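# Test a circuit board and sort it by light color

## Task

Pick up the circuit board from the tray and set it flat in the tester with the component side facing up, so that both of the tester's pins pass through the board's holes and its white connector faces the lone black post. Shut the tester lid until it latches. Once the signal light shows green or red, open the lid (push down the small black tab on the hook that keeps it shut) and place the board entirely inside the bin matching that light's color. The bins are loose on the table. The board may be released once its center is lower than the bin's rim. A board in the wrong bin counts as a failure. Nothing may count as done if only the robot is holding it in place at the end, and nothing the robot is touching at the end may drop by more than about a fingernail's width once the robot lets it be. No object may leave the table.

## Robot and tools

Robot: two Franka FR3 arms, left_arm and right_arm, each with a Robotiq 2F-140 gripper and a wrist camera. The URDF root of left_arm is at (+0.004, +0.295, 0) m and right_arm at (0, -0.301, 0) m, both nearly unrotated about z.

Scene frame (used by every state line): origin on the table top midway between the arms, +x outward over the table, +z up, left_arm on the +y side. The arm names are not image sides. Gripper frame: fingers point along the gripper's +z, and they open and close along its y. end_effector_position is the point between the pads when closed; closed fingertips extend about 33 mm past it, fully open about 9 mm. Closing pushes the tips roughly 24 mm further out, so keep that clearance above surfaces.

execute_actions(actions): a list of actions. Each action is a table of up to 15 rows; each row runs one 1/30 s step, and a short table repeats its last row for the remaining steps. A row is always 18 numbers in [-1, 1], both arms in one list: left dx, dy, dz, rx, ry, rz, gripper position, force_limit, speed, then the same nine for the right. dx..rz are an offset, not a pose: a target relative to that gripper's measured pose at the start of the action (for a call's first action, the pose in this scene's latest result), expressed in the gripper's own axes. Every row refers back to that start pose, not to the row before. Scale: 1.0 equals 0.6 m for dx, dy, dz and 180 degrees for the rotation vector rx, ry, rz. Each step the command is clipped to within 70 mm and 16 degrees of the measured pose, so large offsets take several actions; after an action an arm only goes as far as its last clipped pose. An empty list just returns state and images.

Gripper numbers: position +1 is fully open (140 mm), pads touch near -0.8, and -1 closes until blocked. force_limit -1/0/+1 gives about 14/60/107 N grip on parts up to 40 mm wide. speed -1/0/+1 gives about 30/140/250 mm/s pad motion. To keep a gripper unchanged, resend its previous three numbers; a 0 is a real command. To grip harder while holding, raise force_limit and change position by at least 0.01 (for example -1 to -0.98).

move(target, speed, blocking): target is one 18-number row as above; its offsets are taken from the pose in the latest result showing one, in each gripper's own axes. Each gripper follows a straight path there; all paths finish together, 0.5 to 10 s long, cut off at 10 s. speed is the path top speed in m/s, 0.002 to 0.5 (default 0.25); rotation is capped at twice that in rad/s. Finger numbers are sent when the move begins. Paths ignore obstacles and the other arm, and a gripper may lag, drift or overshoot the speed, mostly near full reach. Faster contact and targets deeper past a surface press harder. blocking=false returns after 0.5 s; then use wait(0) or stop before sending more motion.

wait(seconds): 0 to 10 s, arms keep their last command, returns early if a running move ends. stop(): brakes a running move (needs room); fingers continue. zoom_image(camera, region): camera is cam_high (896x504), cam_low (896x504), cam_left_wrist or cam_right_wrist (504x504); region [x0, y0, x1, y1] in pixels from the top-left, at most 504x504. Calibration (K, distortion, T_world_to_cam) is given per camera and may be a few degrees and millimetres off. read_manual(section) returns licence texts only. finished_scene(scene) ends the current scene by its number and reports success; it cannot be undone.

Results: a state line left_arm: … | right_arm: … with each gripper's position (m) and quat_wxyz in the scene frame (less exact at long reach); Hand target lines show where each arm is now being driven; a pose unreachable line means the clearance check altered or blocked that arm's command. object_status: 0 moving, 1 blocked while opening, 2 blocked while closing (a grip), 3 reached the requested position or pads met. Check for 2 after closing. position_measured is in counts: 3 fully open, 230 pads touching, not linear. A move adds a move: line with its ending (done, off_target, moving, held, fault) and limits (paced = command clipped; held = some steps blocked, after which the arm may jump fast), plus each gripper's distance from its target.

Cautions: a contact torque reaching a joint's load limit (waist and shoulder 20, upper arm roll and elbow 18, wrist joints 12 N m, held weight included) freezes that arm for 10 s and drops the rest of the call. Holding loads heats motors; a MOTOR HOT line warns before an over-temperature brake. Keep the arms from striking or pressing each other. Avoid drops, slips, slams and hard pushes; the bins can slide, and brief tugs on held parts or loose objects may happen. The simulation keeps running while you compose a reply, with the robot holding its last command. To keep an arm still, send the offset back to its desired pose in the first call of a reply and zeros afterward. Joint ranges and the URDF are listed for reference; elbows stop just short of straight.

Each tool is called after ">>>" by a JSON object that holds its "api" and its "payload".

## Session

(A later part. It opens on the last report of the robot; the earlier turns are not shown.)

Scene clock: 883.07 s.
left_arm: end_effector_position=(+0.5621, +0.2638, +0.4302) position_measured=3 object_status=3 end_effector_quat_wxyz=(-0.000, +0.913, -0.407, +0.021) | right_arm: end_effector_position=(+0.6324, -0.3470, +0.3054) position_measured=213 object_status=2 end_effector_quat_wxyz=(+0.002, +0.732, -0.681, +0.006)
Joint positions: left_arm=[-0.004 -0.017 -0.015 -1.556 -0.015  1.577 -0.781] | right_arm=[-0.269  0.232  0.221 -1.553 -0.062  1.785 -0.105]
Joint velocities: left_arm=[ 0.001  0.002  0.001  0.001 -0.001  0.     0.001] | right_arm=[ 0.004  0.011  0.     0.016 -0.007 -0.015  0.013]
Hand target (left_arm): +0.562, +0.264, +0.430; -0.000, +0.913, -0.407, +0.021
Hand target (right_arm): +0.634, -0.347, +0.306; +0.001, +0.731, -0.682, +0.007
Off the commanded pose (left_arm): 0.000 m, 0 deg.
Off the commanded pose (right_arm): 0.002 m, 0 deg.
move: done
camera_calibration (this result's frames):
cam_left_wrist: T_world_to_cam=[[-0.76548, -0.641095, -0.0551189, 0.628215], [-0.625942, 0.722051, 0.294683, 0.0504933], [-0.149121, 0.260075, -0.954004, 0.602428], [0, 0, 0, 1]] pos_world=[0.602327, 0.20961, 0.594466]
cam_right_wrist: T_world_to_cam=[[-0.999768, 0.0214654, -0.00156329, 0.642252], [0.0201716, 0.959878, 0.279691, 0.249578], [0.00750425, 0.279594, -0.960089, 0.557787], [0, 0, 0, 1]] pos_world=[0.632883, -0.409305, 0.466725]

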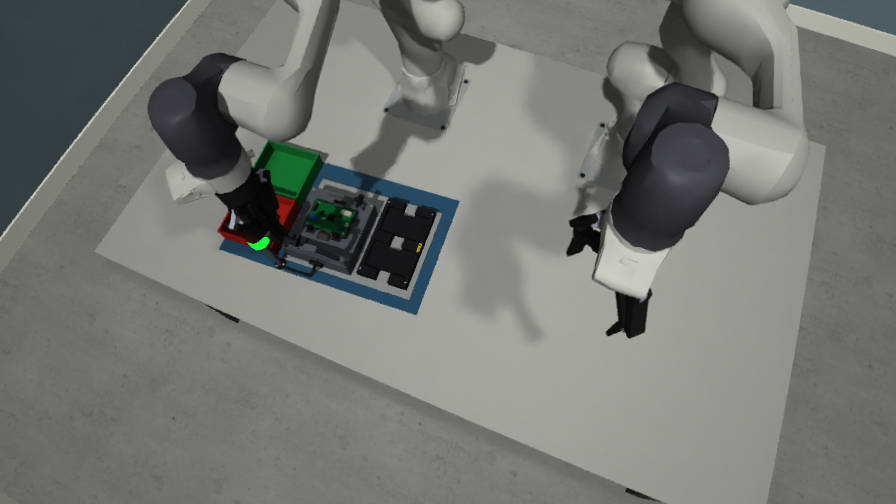

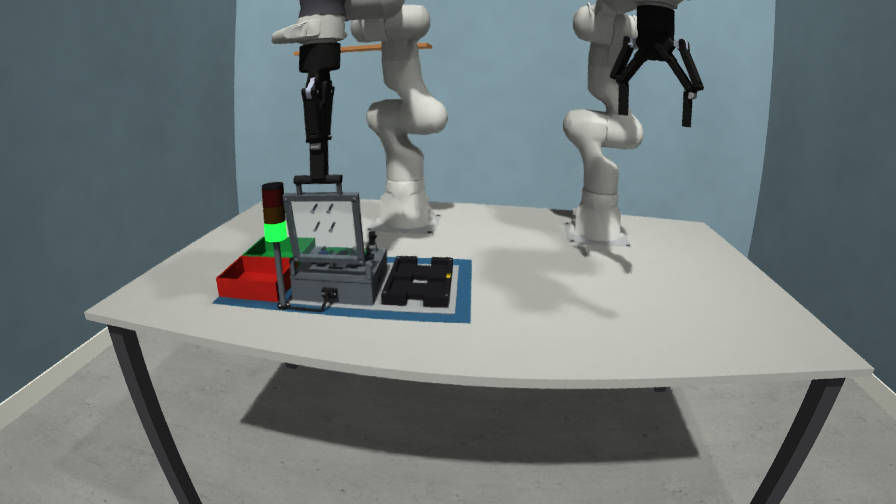

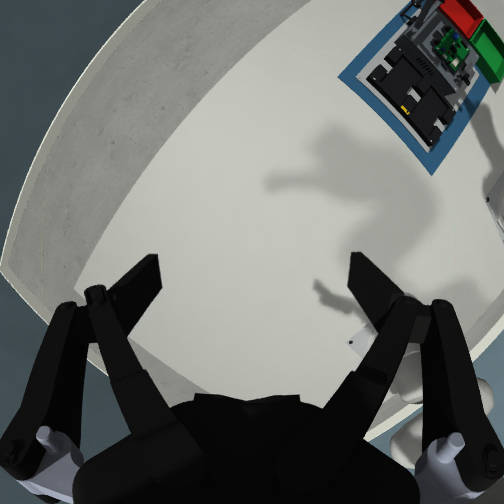

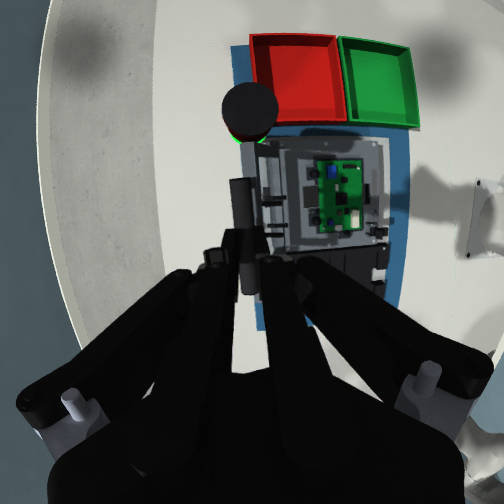

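>>> {"api": "execute_actions", "payload": {"actions": [[[0,0,0,0,0,0,1,0,0, 0,0,0,0,0,0,-0.3,0,-0.3]],[[0,0,0,0,0,0,1,0,0, 0,0,0,0,0,0,-0.3,0,-0.3]]]}}

>>> {"api": "move", "payload": {"target": [0,0,0,0,0,0,1,0,0, 0,0,-0.075,0,0,0,-0.3,0,-0.3], "speed": 0.12}}

Scene clock: 889.83 s.
left_arm: end_effector_position=(+0.5621, +0.2638, +0.4302) position_measured=3 object_status=3 end_effector_quat_wxyz=(-0.000, +0.913, -0.407, +0.021) | right_arm: end_effector_position=(+0.6323, -0.3469, +0.3054) position_measured=167 object_status=3 end_effector_quat_wxyz=(+0.002, +0.731, -0.682, +0.005)
Joint positions: left_arm=[-0.004 -0.017 -0.015 -1.556 -0.015  1.577 -0.781] | right_arm=[-0.269  0.232  0.221 -1.552 -0.063  1.783 -0.102]
Joint velocities: left_arm=[ 0.001 -0.    -0.     0.001  0.    -0.001 -0.001] | right_arm=[ 0.001  0.001 -0.001  0.    -0.002 -0.    -0.002]
Hand target (left_arm): +0.562, +0.264, +0.430; -0.000, +0.913, -0.407, +0.021
Hand target (right_arm): +0.632, -0.347, +0.305; +0.002, +0.731, -0.682, +0.005
Off the commanded pose (left_arm): 0.000 m, 0 deg.
Off the commanded pose (right_arm): 0.000 m, 0 deg.
camera_calibration (this result's frames):
cam_left_wrist: T_world_to_cam=[[-0.765479, -0.641095, -0.0551189, 0.628215], [-0.625943, 0.722051, 0.294683, 0.0504934], [-0.149121, 0.260075, -0.954004, 0.602428], [0, 0, 0, 1]] pos_world=[0.602327, 0.20961, 0.594466]
cam_right_wrist: T_world_to_cam=[[-0.99972, 0.0236707, -0.000472725, 0.642572], [0.0225985, 0.960009, 0.279057, 0.248266], [0.00705929, 0.278968, -0.960274, 0.557874], [0, 0, 0, 1]] pos_world=[0.632844, -0.409176, 0.466735]

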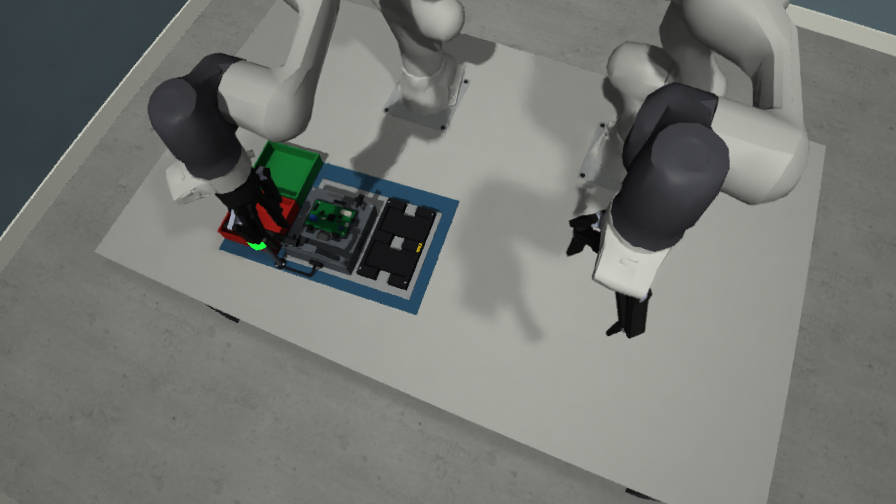

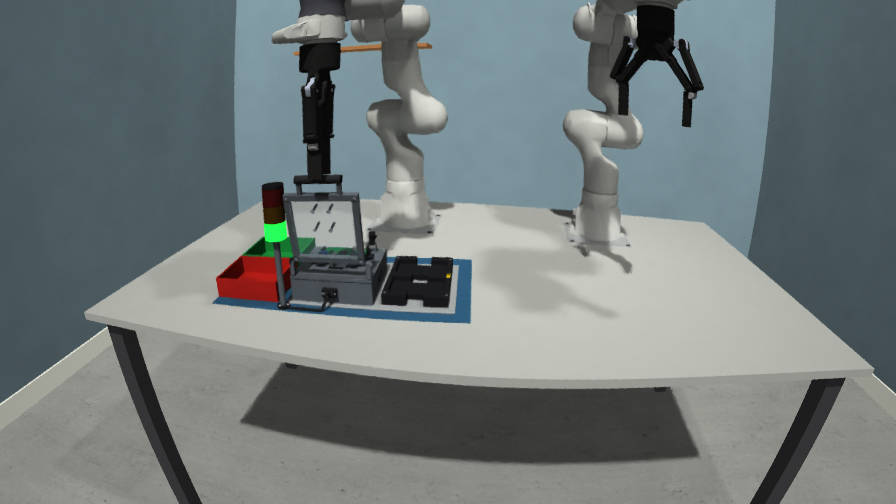

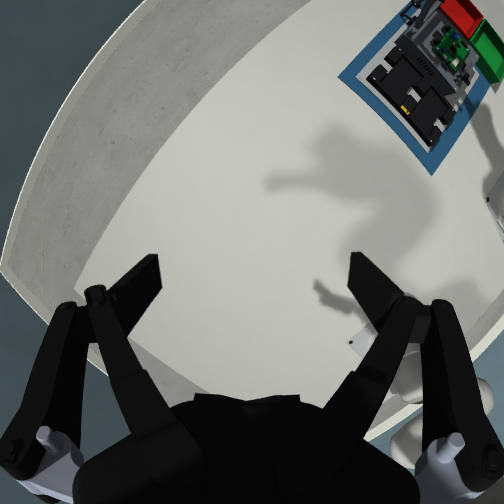

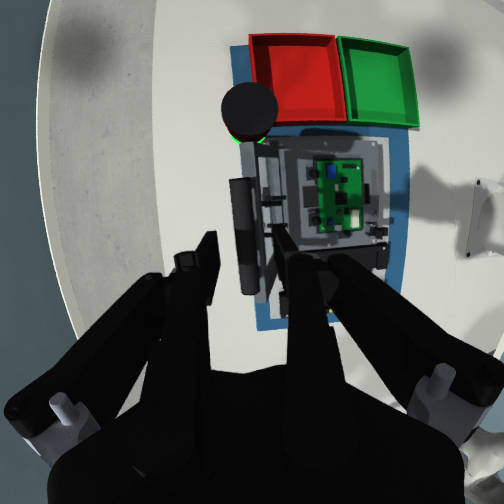

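Scene clock: 890.87 s.
left_arm: end_effector_position=(+0.5621, +0.2638, +0.4302) position_measured=3 object_status=3 end_effector_quat_wxyz=(-0.000, +0.913, -0.407, +0.021) | right_arm: end_effector_position=(+0.6336, -0.3480, +0.3510) position_measured=167 object_status=3 end_effector_quat_wxyz=(+0.000, +0.730, -0.683, +0.007)
Joint positions: left_arm=[-0.004 -0.017 -0.015 -1.556 -0.015  1.577 -0.781] | right_arm=[-0.265  0.241  0.221 -1.424 -0.063  1.67  -0.102]
Joint velocities: left_arm=[ 0.001  0.    -0.     0.    -0.    -0.     0.001] | right_arm=[ 0.    0.   -0.    0.    0.   -0.01  0.  ]
Hand target (left_arm): +0.562, +0.264, +0.430; -0.000, +0.913, -0.407, +0.021
Hand target (right_arm): +0.632, -0.347, +0.350; +0.003, +0.731, -0.683, +0.006
Off the commanded pose (left_arm): 0.000 m, 0 deg.
Off the commanded pose (right_arm): 0.002 m, 0 deg.
move: done
camera_calibration (this result's frames):
cam_left_wrist: T_world_to_cam=[[-0.765479, -0.641095, -0.0551187, 0.628215], [-0.625943, 0.722051, 0.294683, 0.0504934], [-0.149121, 0.260075, -0.954004, 0.602429], [0, 0, 0, 1]] pos_world=[0.602327, 0.20961, 0.594466]
cam_right_wrist: T_world_to_cam=[[-0.99961, 0.0273569, -0.00567596, 0.646888], [0.0246772, 0.959745, 0.279785, 0.234893], [0.0131015, 0.279536, -0.960046, 0.598216], [0, 0, 0, 1]] pos_world=[0.633001, -0.410357, 0.512267]

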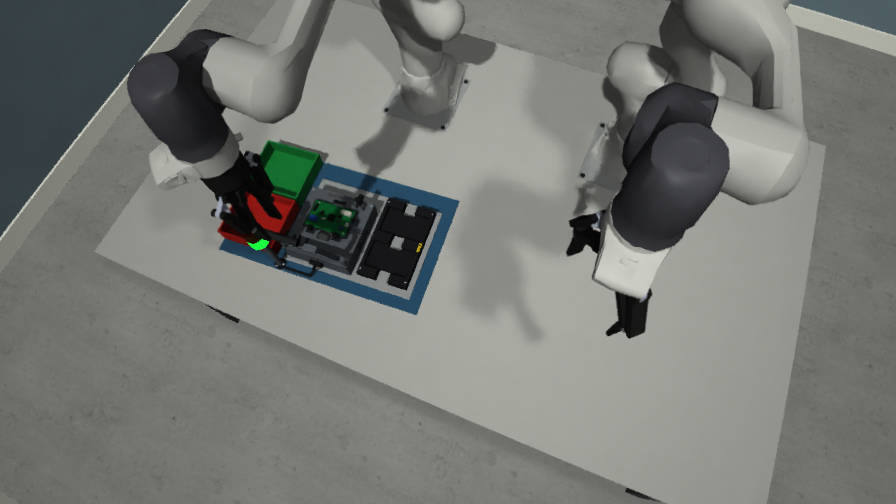

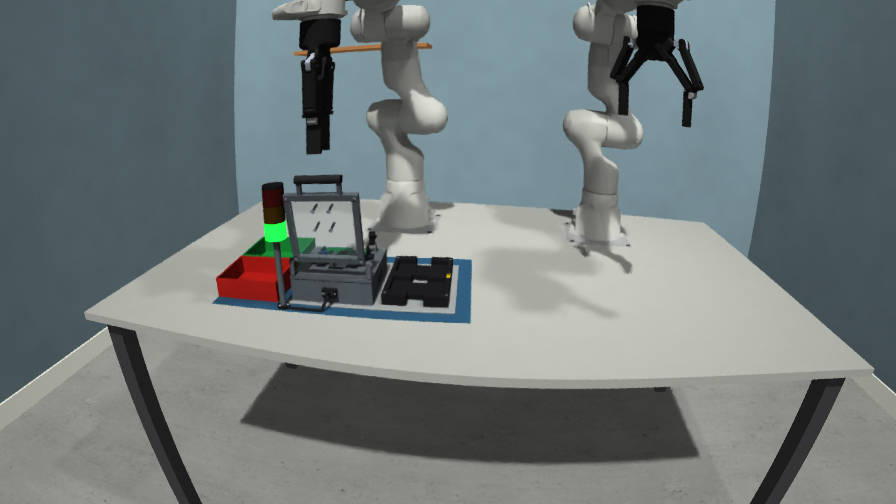

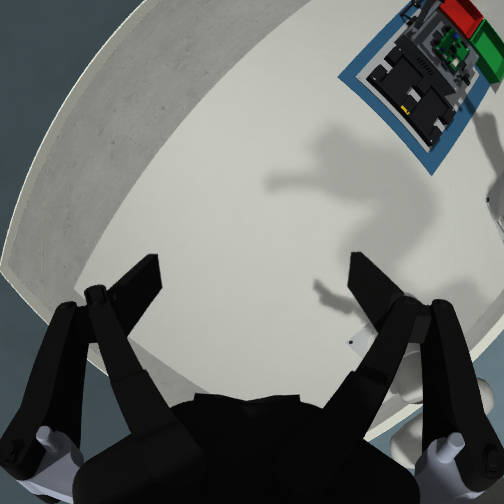

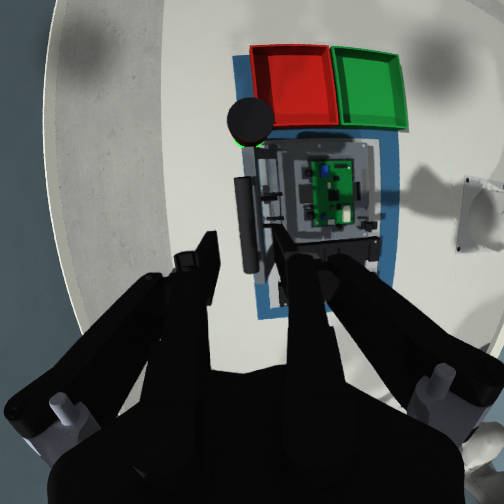

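>>> {"api": "move", "payload": {"target": [0,0,0,0,0,0,1,0,0, 0.004,0.242,0,-0.003,-0.003,-0.003,0.2,0,0], "speed": 0.2}}

>>> {"api": "move", "payload": {"target": [0,0,0,0,0,0,1,0,0, 0,0,0.33,0,0,0,0.2,0,0], "speed": 0.2}}

Scene clock: 905.73 s.
left_arm: end_effector_position=(+0.5621, +0.2638, +0.4302) position_measured=3 object_status=3 end_effector_quat_wxyz=(-0.000, +0.913, -0.407, +0.021) | right_arm: end_effector_position=(+0.4864, -0.3585, +0.3481) position_measured=104 object_status=3 end_effector_quat_wxyz=(-0.000, +0.729, -0.685, -0.004)
Joint positions: left_arm=[-0.004 -0.017 -0.015 -1.556 -0.015  1.577 -0.781] | right_arm=[-0.319 -0.225  0.17  -1.984  0.043  1.756 -0.214]
Joint velocities: left_arm=[ 0.001  0.    -0.001 -0.001  0.002  0.001  0.001] | right_arm=[ 0.001 -0.001  0.    -0.002  0.002  0.005 -0.032]
Hand target (left_arm): +0.562, +0.264, +0.430; -0.000, +0.913, -0.407, +0.021
Hand target (right_arm): +0.488, -0.358, +0.349; -0.003, +0.733, -0.680, -0.002
Off the commanded pose (left_arm): 0.000 m, 0 deg.
Off the commanded pose (right_arm): 0.003 m, 1 deg.
move: done
camera_calibration (this result's frames):
cam_left_wrist: T_world_to_cam=[[-0.76548, -0.641095, -0.0551188, 0.628215], [-0.625942, 0.722051, 0.294683, 0.0504933], [-0.149121, 0.260075, -0.954004, 0.602428], [0, 0, 0, 1]] pos_world=[0.602327, 0.20961, 0.594466]
cam_right_wrist: T_world_to_cam=[[-0.999472, 0.0310539, 0.00957948, 0.496028], [0.0324979, 0.955184, 0.294225, 0.238892], [-0.0000133404, 0.29438, -0.955688, 0.610488], [0, 0, 0, 1]] pos_world=[0.488011, -0.423305, 0.508397]

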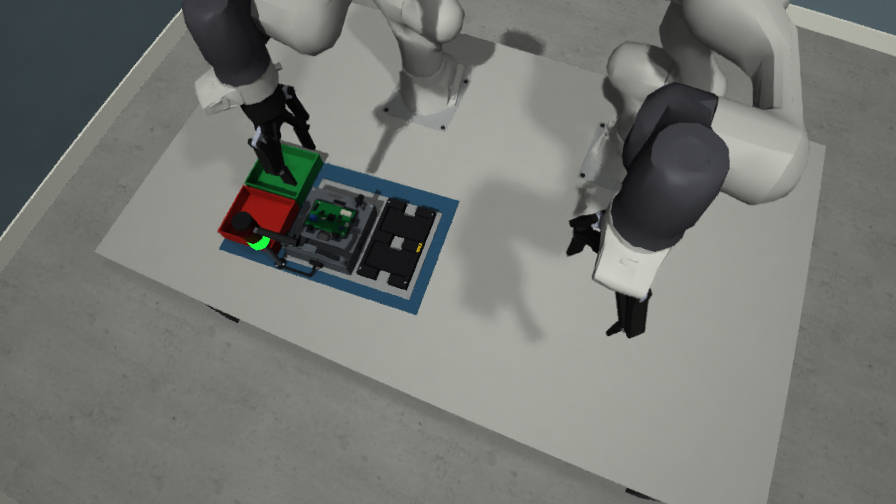

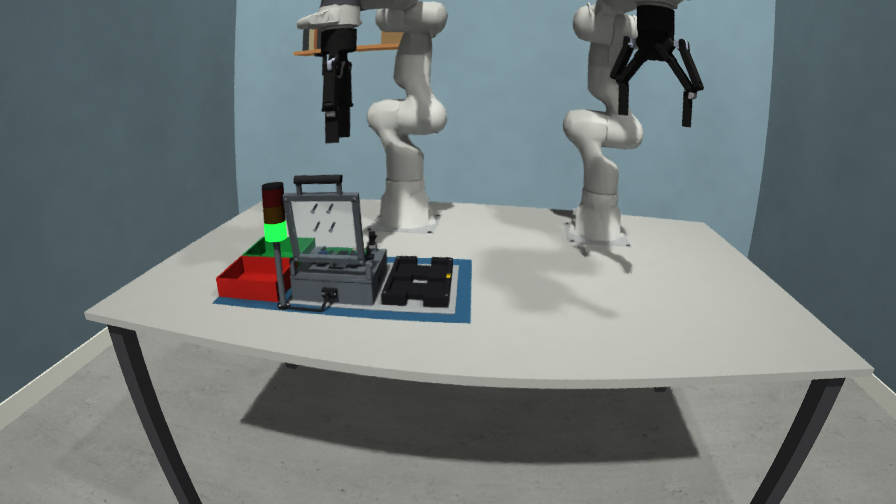

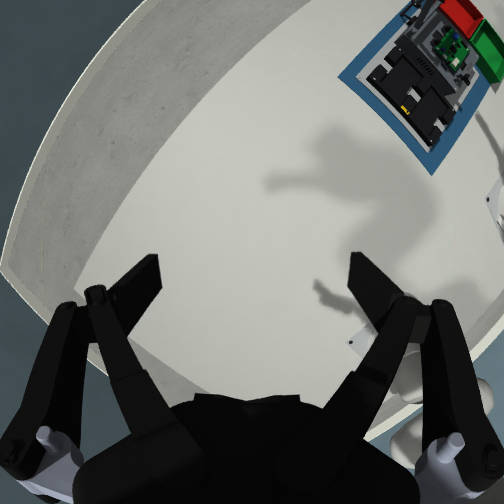

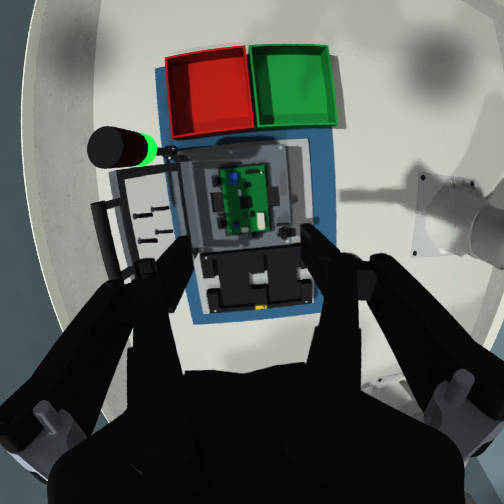

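Scene clock: 907.47 s.
left_arm: end_effector_position=(+0.5621, +0.2638, +0.4302) position_measured=3 object_status=3 end_effector_quat_wxyz=(-0.000, +0.913, -0.407, +0.021) | right_arm: end_effector_position=(+0.4837, -0.3543, +0.1511) position_measured=104 object_status=3 end_effector_quat_wxyz=(+0.000, +0.731, -0.682, -0.006)
Joint positions: left_arm=[-0.004 -0.017 -0.015 -1.556 -0.015  1.577 -0.781] | right_arm=[-0.314 -0.088  0.192 -2.358  0.03   2.262 -0.204]
Joint velocities: left_arm=[-0.001  0.002 -0.002 -0.001 -0.     0.001  0.001] | right_arm=[-0.001  0.    -0.001  0.001 -0.002  0.011  0.003]
Hand target (left_arm): +0.562, +0.264, +0.430; -0.000, +0.913, -0.407, +0.021
Hand target (right_arm): +0.485, -0.354, +0.151; -0.000, +0.731, -0.682, -0.004
Off the commanded pose (left_arm): 0.000 m, 0 deg.
Off the commanded pose (right_arm): 0.004 m, 1 deg.
move: off_target (right_arm)
camera_calibration (this result's frames):
cam_left_wrist: T_world_to_cam=[[-0.765479, -0.641095, -0.0551188, 0.628215], [-0.625943, 0.722051, 0.294683, 0.0504934], [-0.149121, 0.260075, -0.954004, 0.602428], [0, 0, 0, 1]] pos_world=[0.602327, 0.20961, 0.594466]
cam_right_wrist: T_world_to_cam=[[-0.99965, 0.0229658, 0.0131381, 0.491722], [0.0258297, 0.954672, 0.296536, 0.295653], [-0.0057324, 0.296772, -0.954931, 0.424462], [0, 0, 0, 1]] pos_world=[0.486346, -0.419513, 0.3112]

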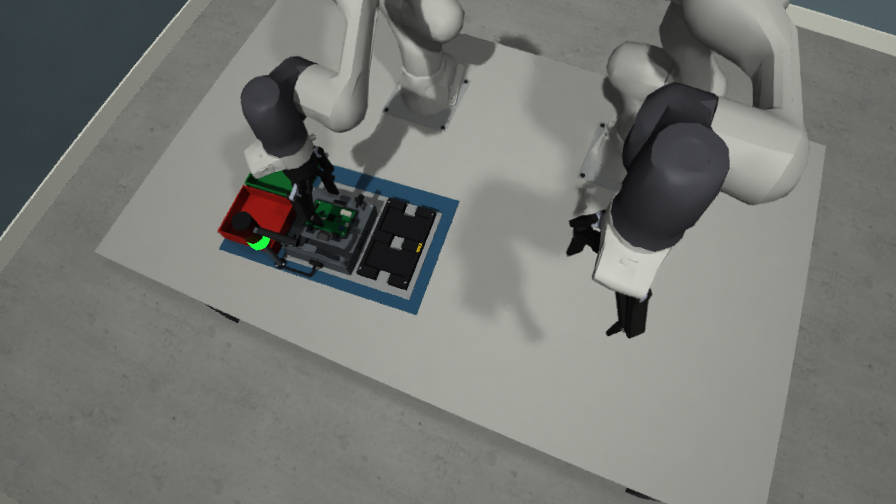

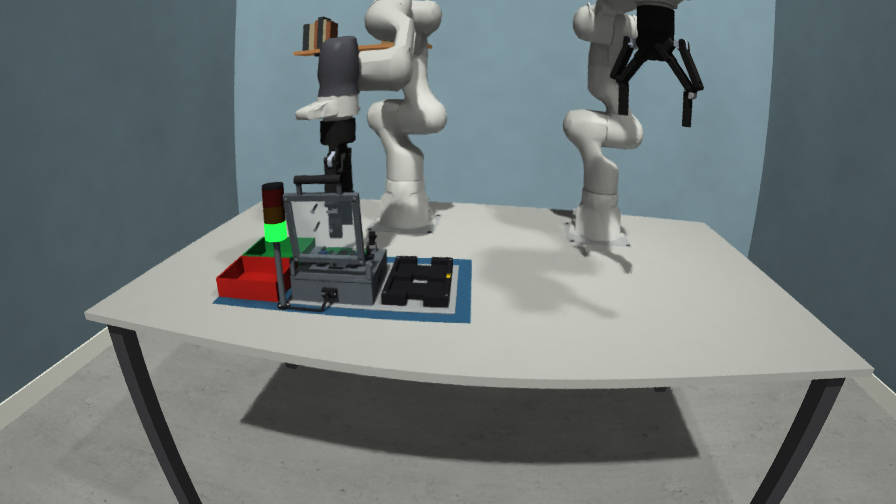

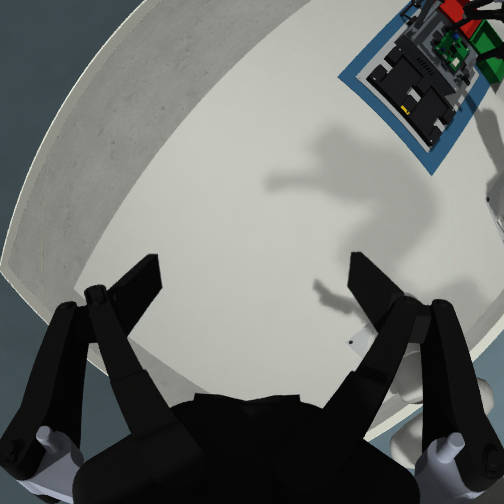

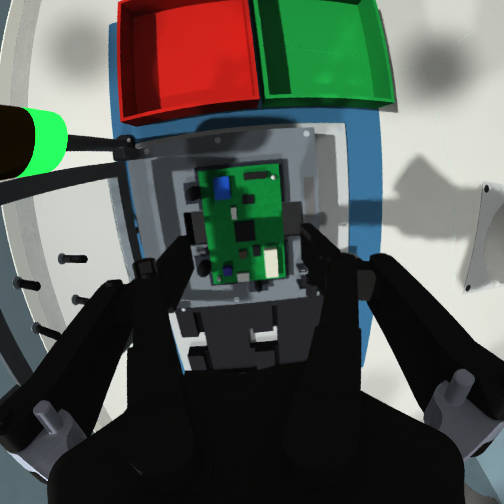

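>>> {"api": "move", "payload": {"target": [0,0,0,0,0,0,1,0,0, 0.010,-0.007,0.040,0.003,0.003,-0.002,0.2,0,0], "speed": 0.06}}

>>> {"api": "zoom_image", "payload": {"camera": "cam_right_wrist", "region": [126,126,378,378]}}

Scene clock: 913.73 s.
left_arm: end_effector_position=(+0.5621, +0.2638, +0.4302) position_measured=3 object_status=3 end_effector_quat_wxyz=(-0.000, +0.913, -0.407, +0.021) | right_arm: end_effector_position=(+0.4871, -0.3577, +0.1277) position_measured=104 object_status=3 end_effector_quat_wxyz=(+0.000, +0.735, -0.679, -0.001)
Joint positions: left_arm=[-0.004 -0.017 -0.015 -1.556 -0.015  1.577 -0.781] | right_arm=[-0.316 -0.044  0.192 -2.378  0.012  2.332 -0.203]
Joint velocities: left_arm=[-0.     0.001  0.    -0.001  0.    -0.001  0.   ] | right_arm=[ 0.     0.    -0.001 -0.002 -0.001  0.01   0.001]
Hand target (left_arm): +0.562, +0.264, +0.430; -0.000, +0.913, -0.407, +0.021
Hand target (right_arm): +0.488, -0.359, +0.127; -0.000, +0.734, -0.679, +0.001
Off the commanded pose (left_arm): 0.000 m, 0 deg.
Off the commanded pose (right_arm): 0.002 m, 0 deg.
move: done
camera_calibration (this result's frames):
cam_left_wrist: T_world_to_cam=[[-0.765479, -0.641095, -0.0551188, 0.628215], [-0.625943, 0.722051, 0.294683, 0.0504933], [-0.149121, 0.260075, -0.954004, 0.602429], [0, 0, 0, 1]] pos_world=[0.602326, 0.20961, 0.594466]
cam_right_wrist: T_world_to_cam=[[-0.999881, 0.014118, 0.00628956, 0.493382], [0.015335, 0.956965, 0.289798, 0.312548], [-0.00192752, 0.28986, -0.957067, 0.399106], [0, 0, 0, 1]] pos_world=[0.489299, -0.421748, 0.288293]

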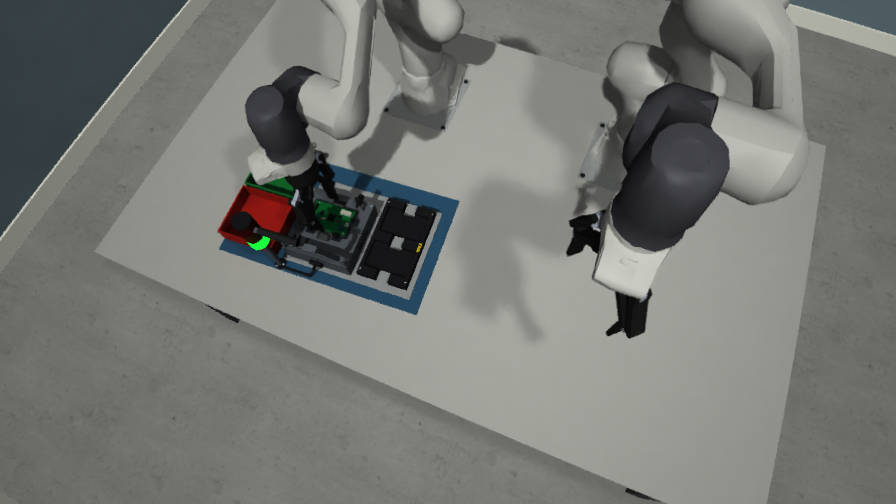

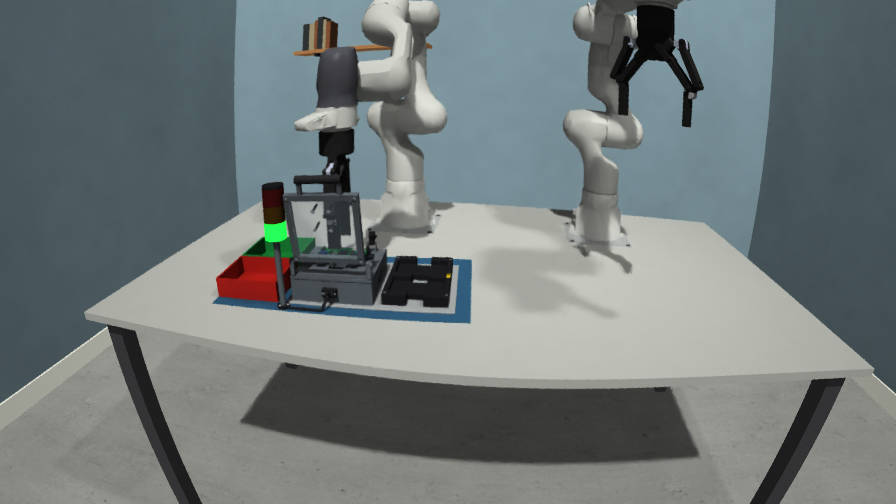

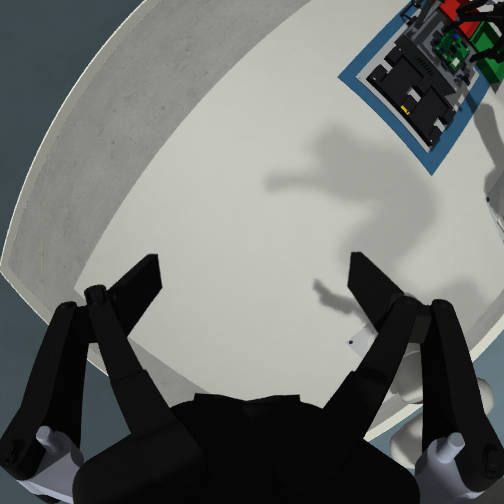

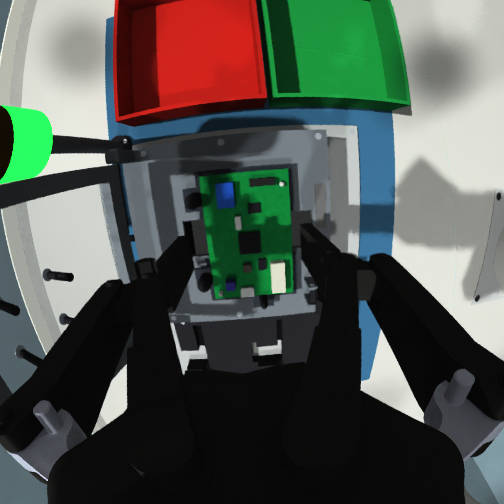

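Region (126, 126, 378, 378) of cam_right_wrist's 504x504 image, scaled by 2.000, with more detail than that image has.

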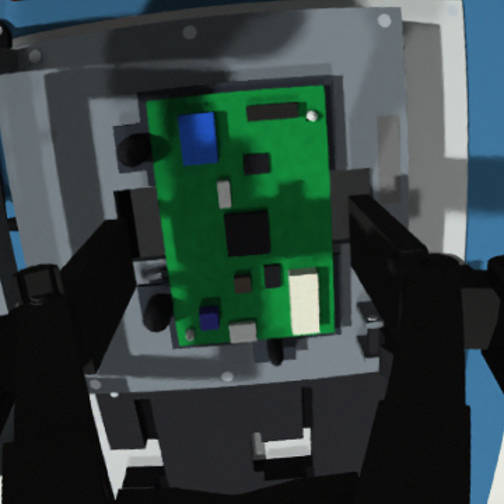

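>>> {"api": "move", "payload": {"target": [0,0,0,0,0,0,1,0,0, 0.005,0.001,0.053,0,0,0.001,0.2,0,0], "speed": 0.04}}

>>> {"api": "zoom_image", "payload": {"camera": "cam_right_wrist", "region": [126,126,378,378]}}

Scene clock: 922.20 s.
left_arm: end_effector_position=(+0.5621, +0.2638, +0.4302) position_measured=3 object_status=3 end_effector_quat_wxyz=(-0.000, +0.913, -0.407, +0.021) | right_arm: end_effector_position=(+0.4859, -0.3584, +0.0967) position_measured=104 object_status=3 end_effector_quat_wxyz=(+0.001, +0.736, -0.677, -0.003)
Joint positions: left_arm=[-0.004 -0.017 -0.015 -1.556 -0.015  1.577 -0.781] | right_arm=[-0.317  0.013  0.191 -2.403 -0.001  2.41  -0.2  ]
Joint velocities: left_arm=[ 0.001 -0.001 -0.    -0.001  0.    -0.    -0.   ] | right_arm=[ 0.    -0.001 -0.    -0.001 -0.001  0.011  0.003]
Hand target (left_arm): +0.562, +0.264, +0.430; -0.000, +0.913, -0.407, +0.021
Hand target (right_arm): +0.487, -0.360, +0.096; +0.000, +0.734, -0.679, -0.001
Off the commanded pose (left_arm): 0.000 m, 0 deg.
Off the commanded pose (right_arm): 0.003 m, 0 deg.
move: done
camera_calibration (this result's frames):
cam_left_wrist: T_world_to_cam=[[-0.765479, -0.641095, -0.0551188, 0.628215], [-0.625943, 0.722051, 0.294683, 0.0504934], [-0.149121, 0.260075, -0.954004, 0.602429], [0, 0, 0, 1]] pos_world=[0.602327, 0.20961, 0.594466]
cam_right_wrist: T_world_to_cam=[[-0.999906, 0.00984585, 0.00956515, 0.490522], [0.0122052, 0.956573, 0.291238, 0.323455], [-0.00628228, 0.291328, -0.956603, 0.372209], [0, 0, 0, 1]] pos_world=[0.488866, -0.422672, 0.257162]

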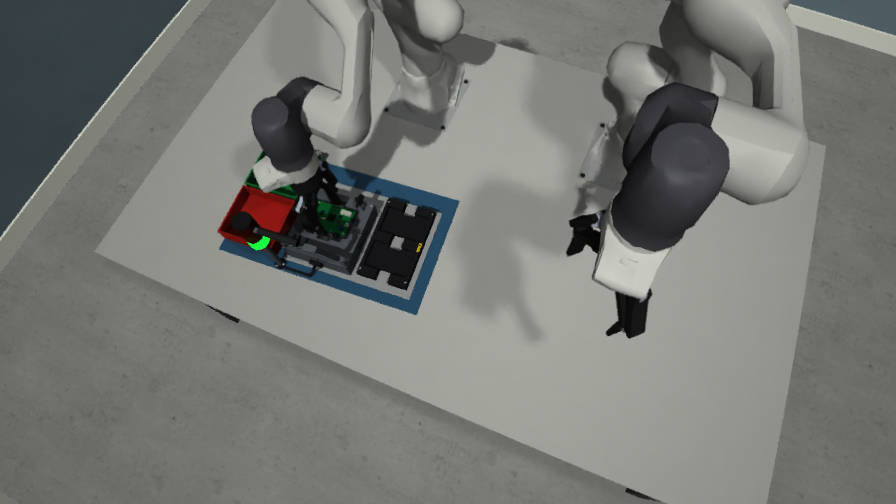

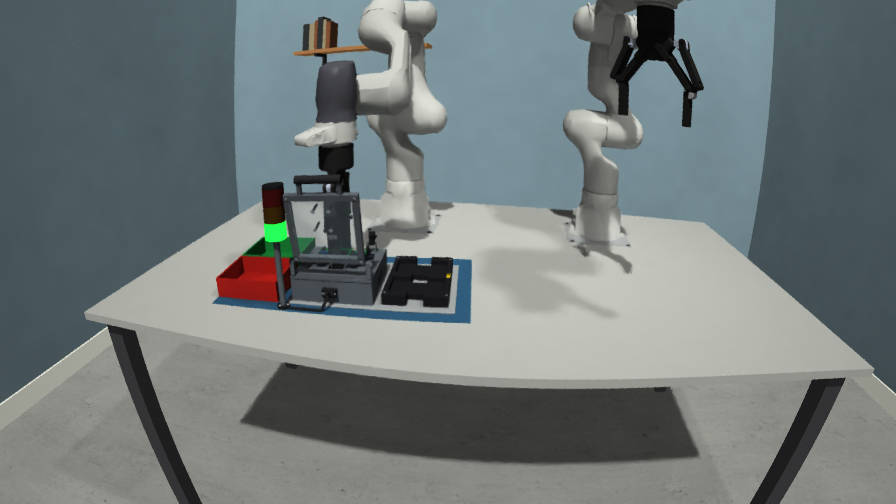

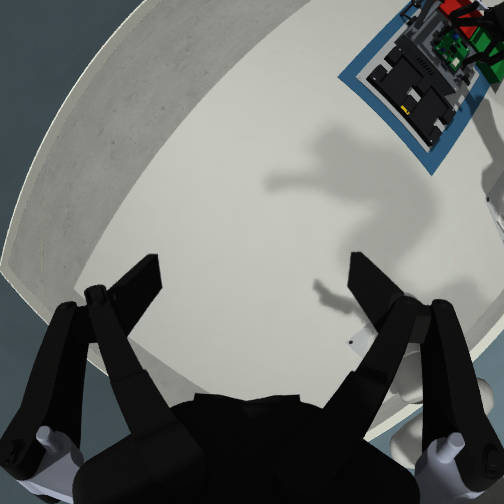

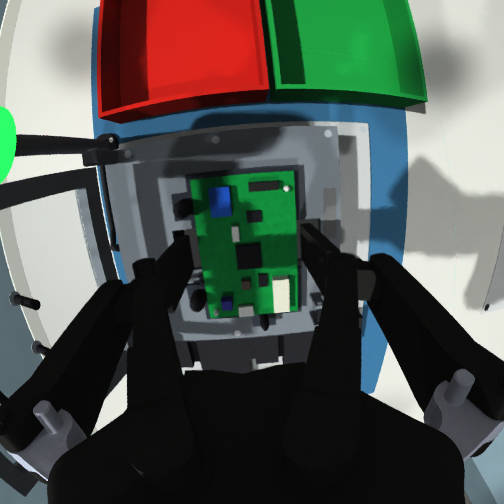

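Region (126, 126, 378, 378) of cam_right_wrist's 504x504 image, scaled by 2.000, with more detail than that image has.

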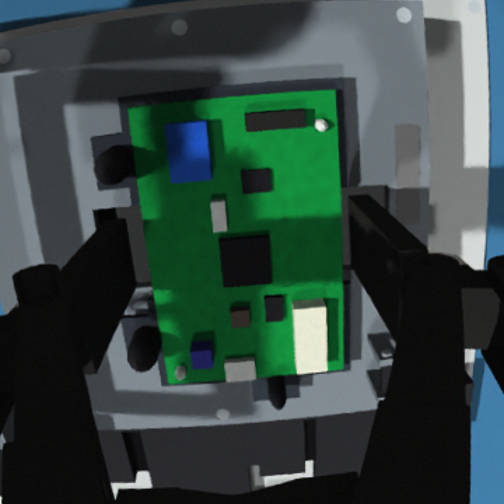

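>>> {"api": "execute_actions", "payload": {"actions": [[[0,0,0,0,0,0,1,0,0, 0.002,0,0,0,0,0.004,0.2,0,0]],[[0,0,0,0,0,0,1,0,0, 0,0,0,0,0,0,-1,0.2,-0.6]],[[0,0,0,0,0,0,1,0,0, 0,0,0,0,0,0,-1,0.2,-0.6]],[[0,0,0,0,0,0,1,0,0, 0,0,0,0,0,0,-1,0.2,-0.6]]]}}

Scene clock: 929.80 s.
left_arm: end_effector_position=(+0.5621, +0.2638, +0.4302) position_measured=3 object_status=3 end_effector_quat_wxyz=(-0.000, +0.913, -0.407, +0.021) | right_arm: end_effector_position=(+0.4845, -0.3584, +0.0963) position_measured=127 object_status=2 end_effector_quat_wxyz=(+0.002, +0.734, -0.679, -0.004)
Joint positions: left_arm=[-0.004 -0.017 -0.015 -1.556 -0.015  1.577 -0.781] | right_arm=[-0.317  0.011  0.191 -2.405 -0.002  2.408 -0.195]
Joint velocities: left_arm=[ 0.    -0.002  0.001  0.    -0.001  0.001  0.001] | right_arm=[-0.001 -0.002  0.001  0.     0.    -0.    -0.002]
Hand target (left_arm): +0.562, +0.264, +0.430; -0.000, +0.913, -0.407, +0.021
Hand target (right_arm): +0.484, -0.358, +0.096; +0.002, +0.734, -0.679, -0.004
Off the commanded pose (left_arm): 0.000 m, 0 deg.
Off the commanded pose (right_arm): 0.000 m, 0 deg.
camera_calibration (this result's frames):
cam_left_wrist: T_world_to_cam=[[-0.765479, -0.641095, -0.0551189, 0.628215], [-0.625943, 0.722051, 0.294683, 0.0504933], [-0.149121, 0.260075, -0.954004, 0.602428], [0, 0, 0, 1]] pos_world=[0.602327, 0.20961, 0.594466]
cam_right_wrist: T_world_to_cam=[[-0.999811, 0.0148769, 0.0125214, 0.490599], [0.017879, 0.956506, 0.291166, 0.320858], [-0.00764515, 0.291335, -0.956591, 0.372553], [0, 0, 0, 1]] pos_world=[0.487617, -0.422739, 0.256815]

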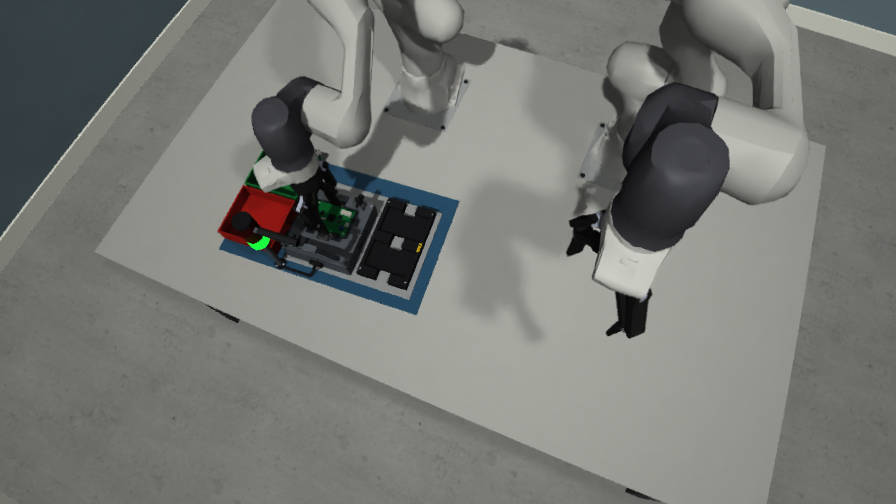

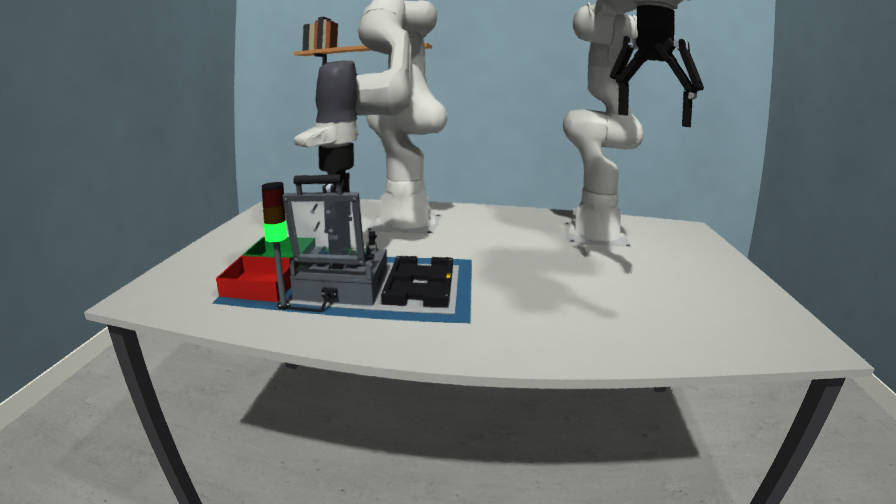

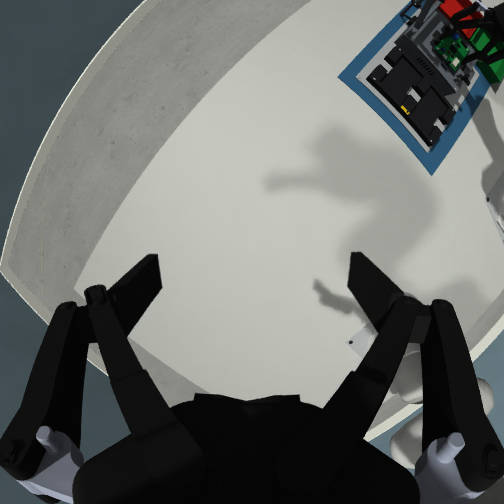

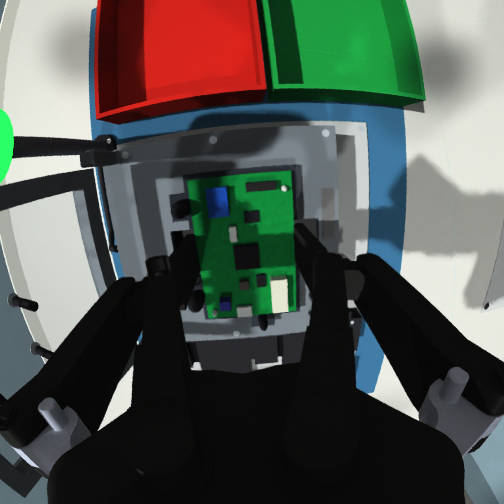

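Gripped (127). Lift gently off the pins.

>>> {"api": "move", "payload": {"target": [0,0,0,0,0,0,1,0,0, 0,0,-0.05,0,0,0,-1,0.2,-0.6], "speed": 0.03}}

>>> {"api": "zoom_image", "payload": {"camera": "cam_right_wrist", "region": [126,126,378,378]}}

Scene clock: 934.07 s.
left_arm: end_effector_position=(+0.5621, +0.2638, +0.4302) position_measured=3 object_status=3 end_effector_quat_wxyz=(-0.000, +0.913, -0.407, +0.021) | right_arm: end_effector_position=(+0.4859, -0.3588, +0.1253) position_measured=127 object_status=2 end_effector_quat_wxyz=(+0.001, +0.733, -0.680, -0.002)
Joint positions: left_arm=[-0.004 -0.017 -0.015 -1.556 -0.015  1.577 -0.781] | right_arm=[-0.317 -0.042  0.191 -2.381  0.011  2.336 -0.2  ]
Joint velocities: left_arm=[-0.001  0.001 -0.    -0.001 -0.001 -0.001 -0.001] | right_arm=[ 0.     0.001 -0.    -0.     0.001 -0.019 -0.004]
Hand target (left_arm): +0.562, +0.264, +0.430; -0.000, +0.913, -0.407, +0.021
Hand target (right_arm): +0.485, -0.359, +0.126; +0.002, +0.734, -0.679, -0.004
Off the commanded pose (left_arm): 0.000 m, 0 deg.
Off the commanded pose (right_arm): 0.002 m, 0 deg.
move: done
camera_calibration (this result's frames):
cam_left_wrist: T_world_to_cam=[[-0.765479, -0.641095, -0.0551188, 0.628215], [-0.625943, 0.722051, 0.294683, 0.0504935], [-0.149121, 0.260075, -0.954004, 0.602429], [0, 0, 0, 1]] pos_world=[0.602327, 0.20961, 0.594466]
cam_right_wrist: T_world_to_cam=[[-0.999791, 0.0184163, 0.00882534, 0.493325], [0.020183, 0.956953, 0.289539, 0.31197], [-0.00311322, 0.289657, -0.957126, 0.39768], [0, 0, 0, 1]] pos_world=[0.488164, -0.422817, 0.285948]

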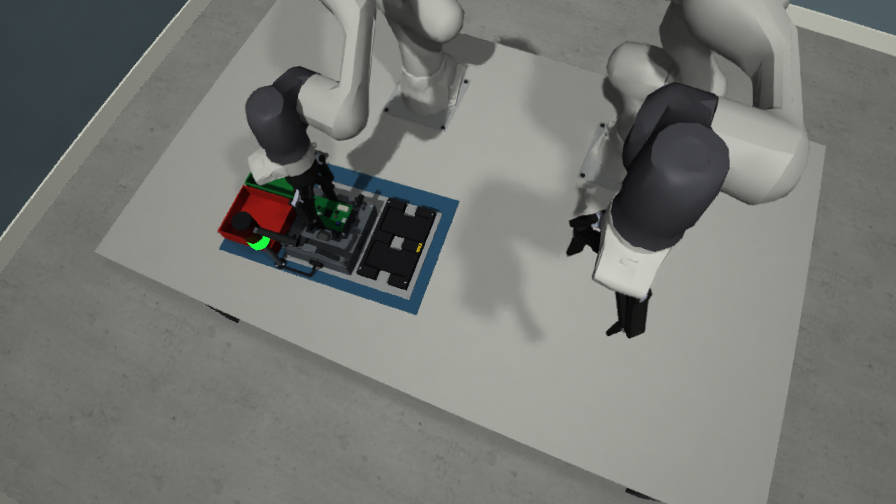

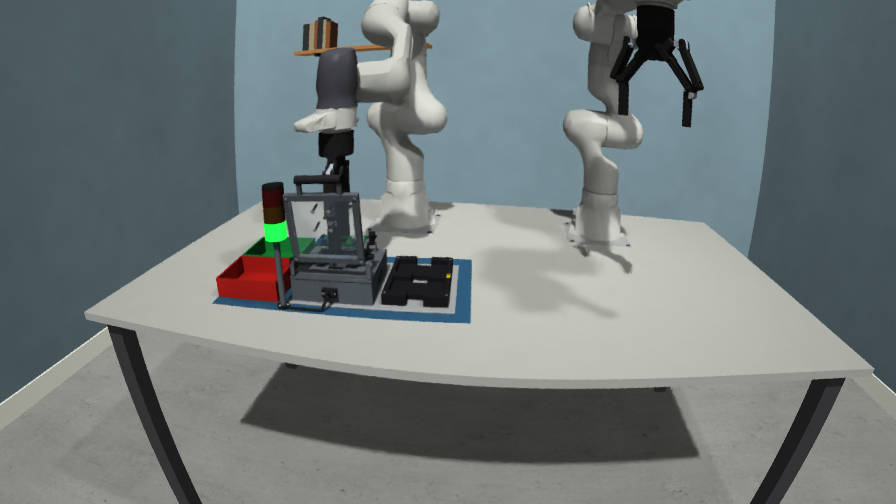

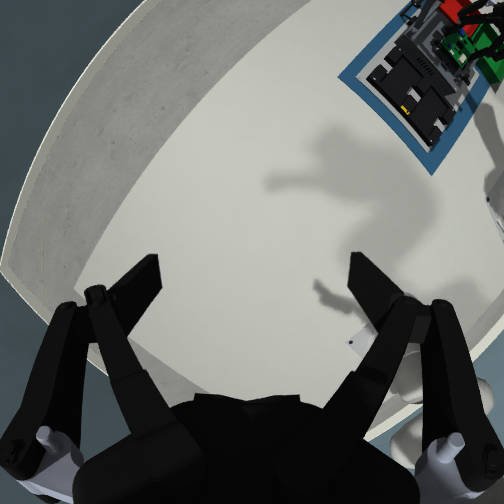

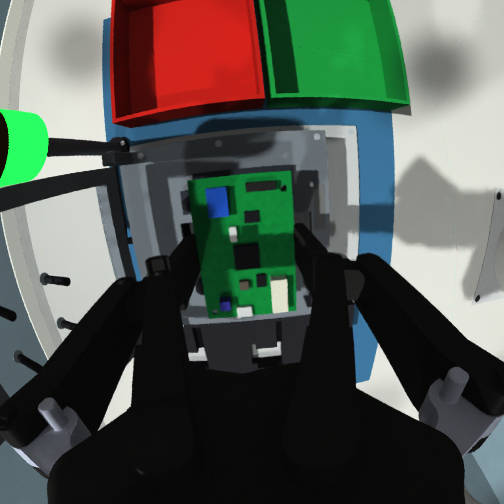

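Region (126, 126, 378, 378) of cam_right_wrist's 504x504 image, scaled by 2.000, with more detail than that image has.

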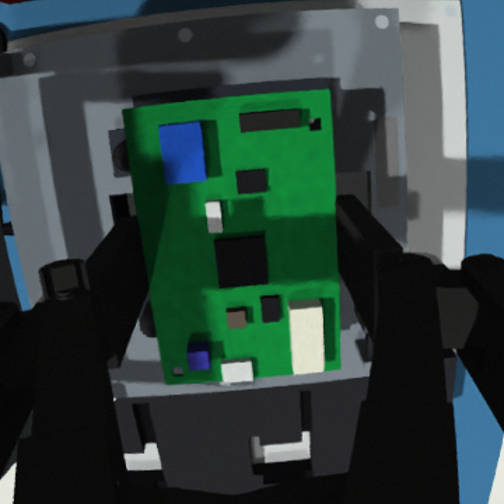

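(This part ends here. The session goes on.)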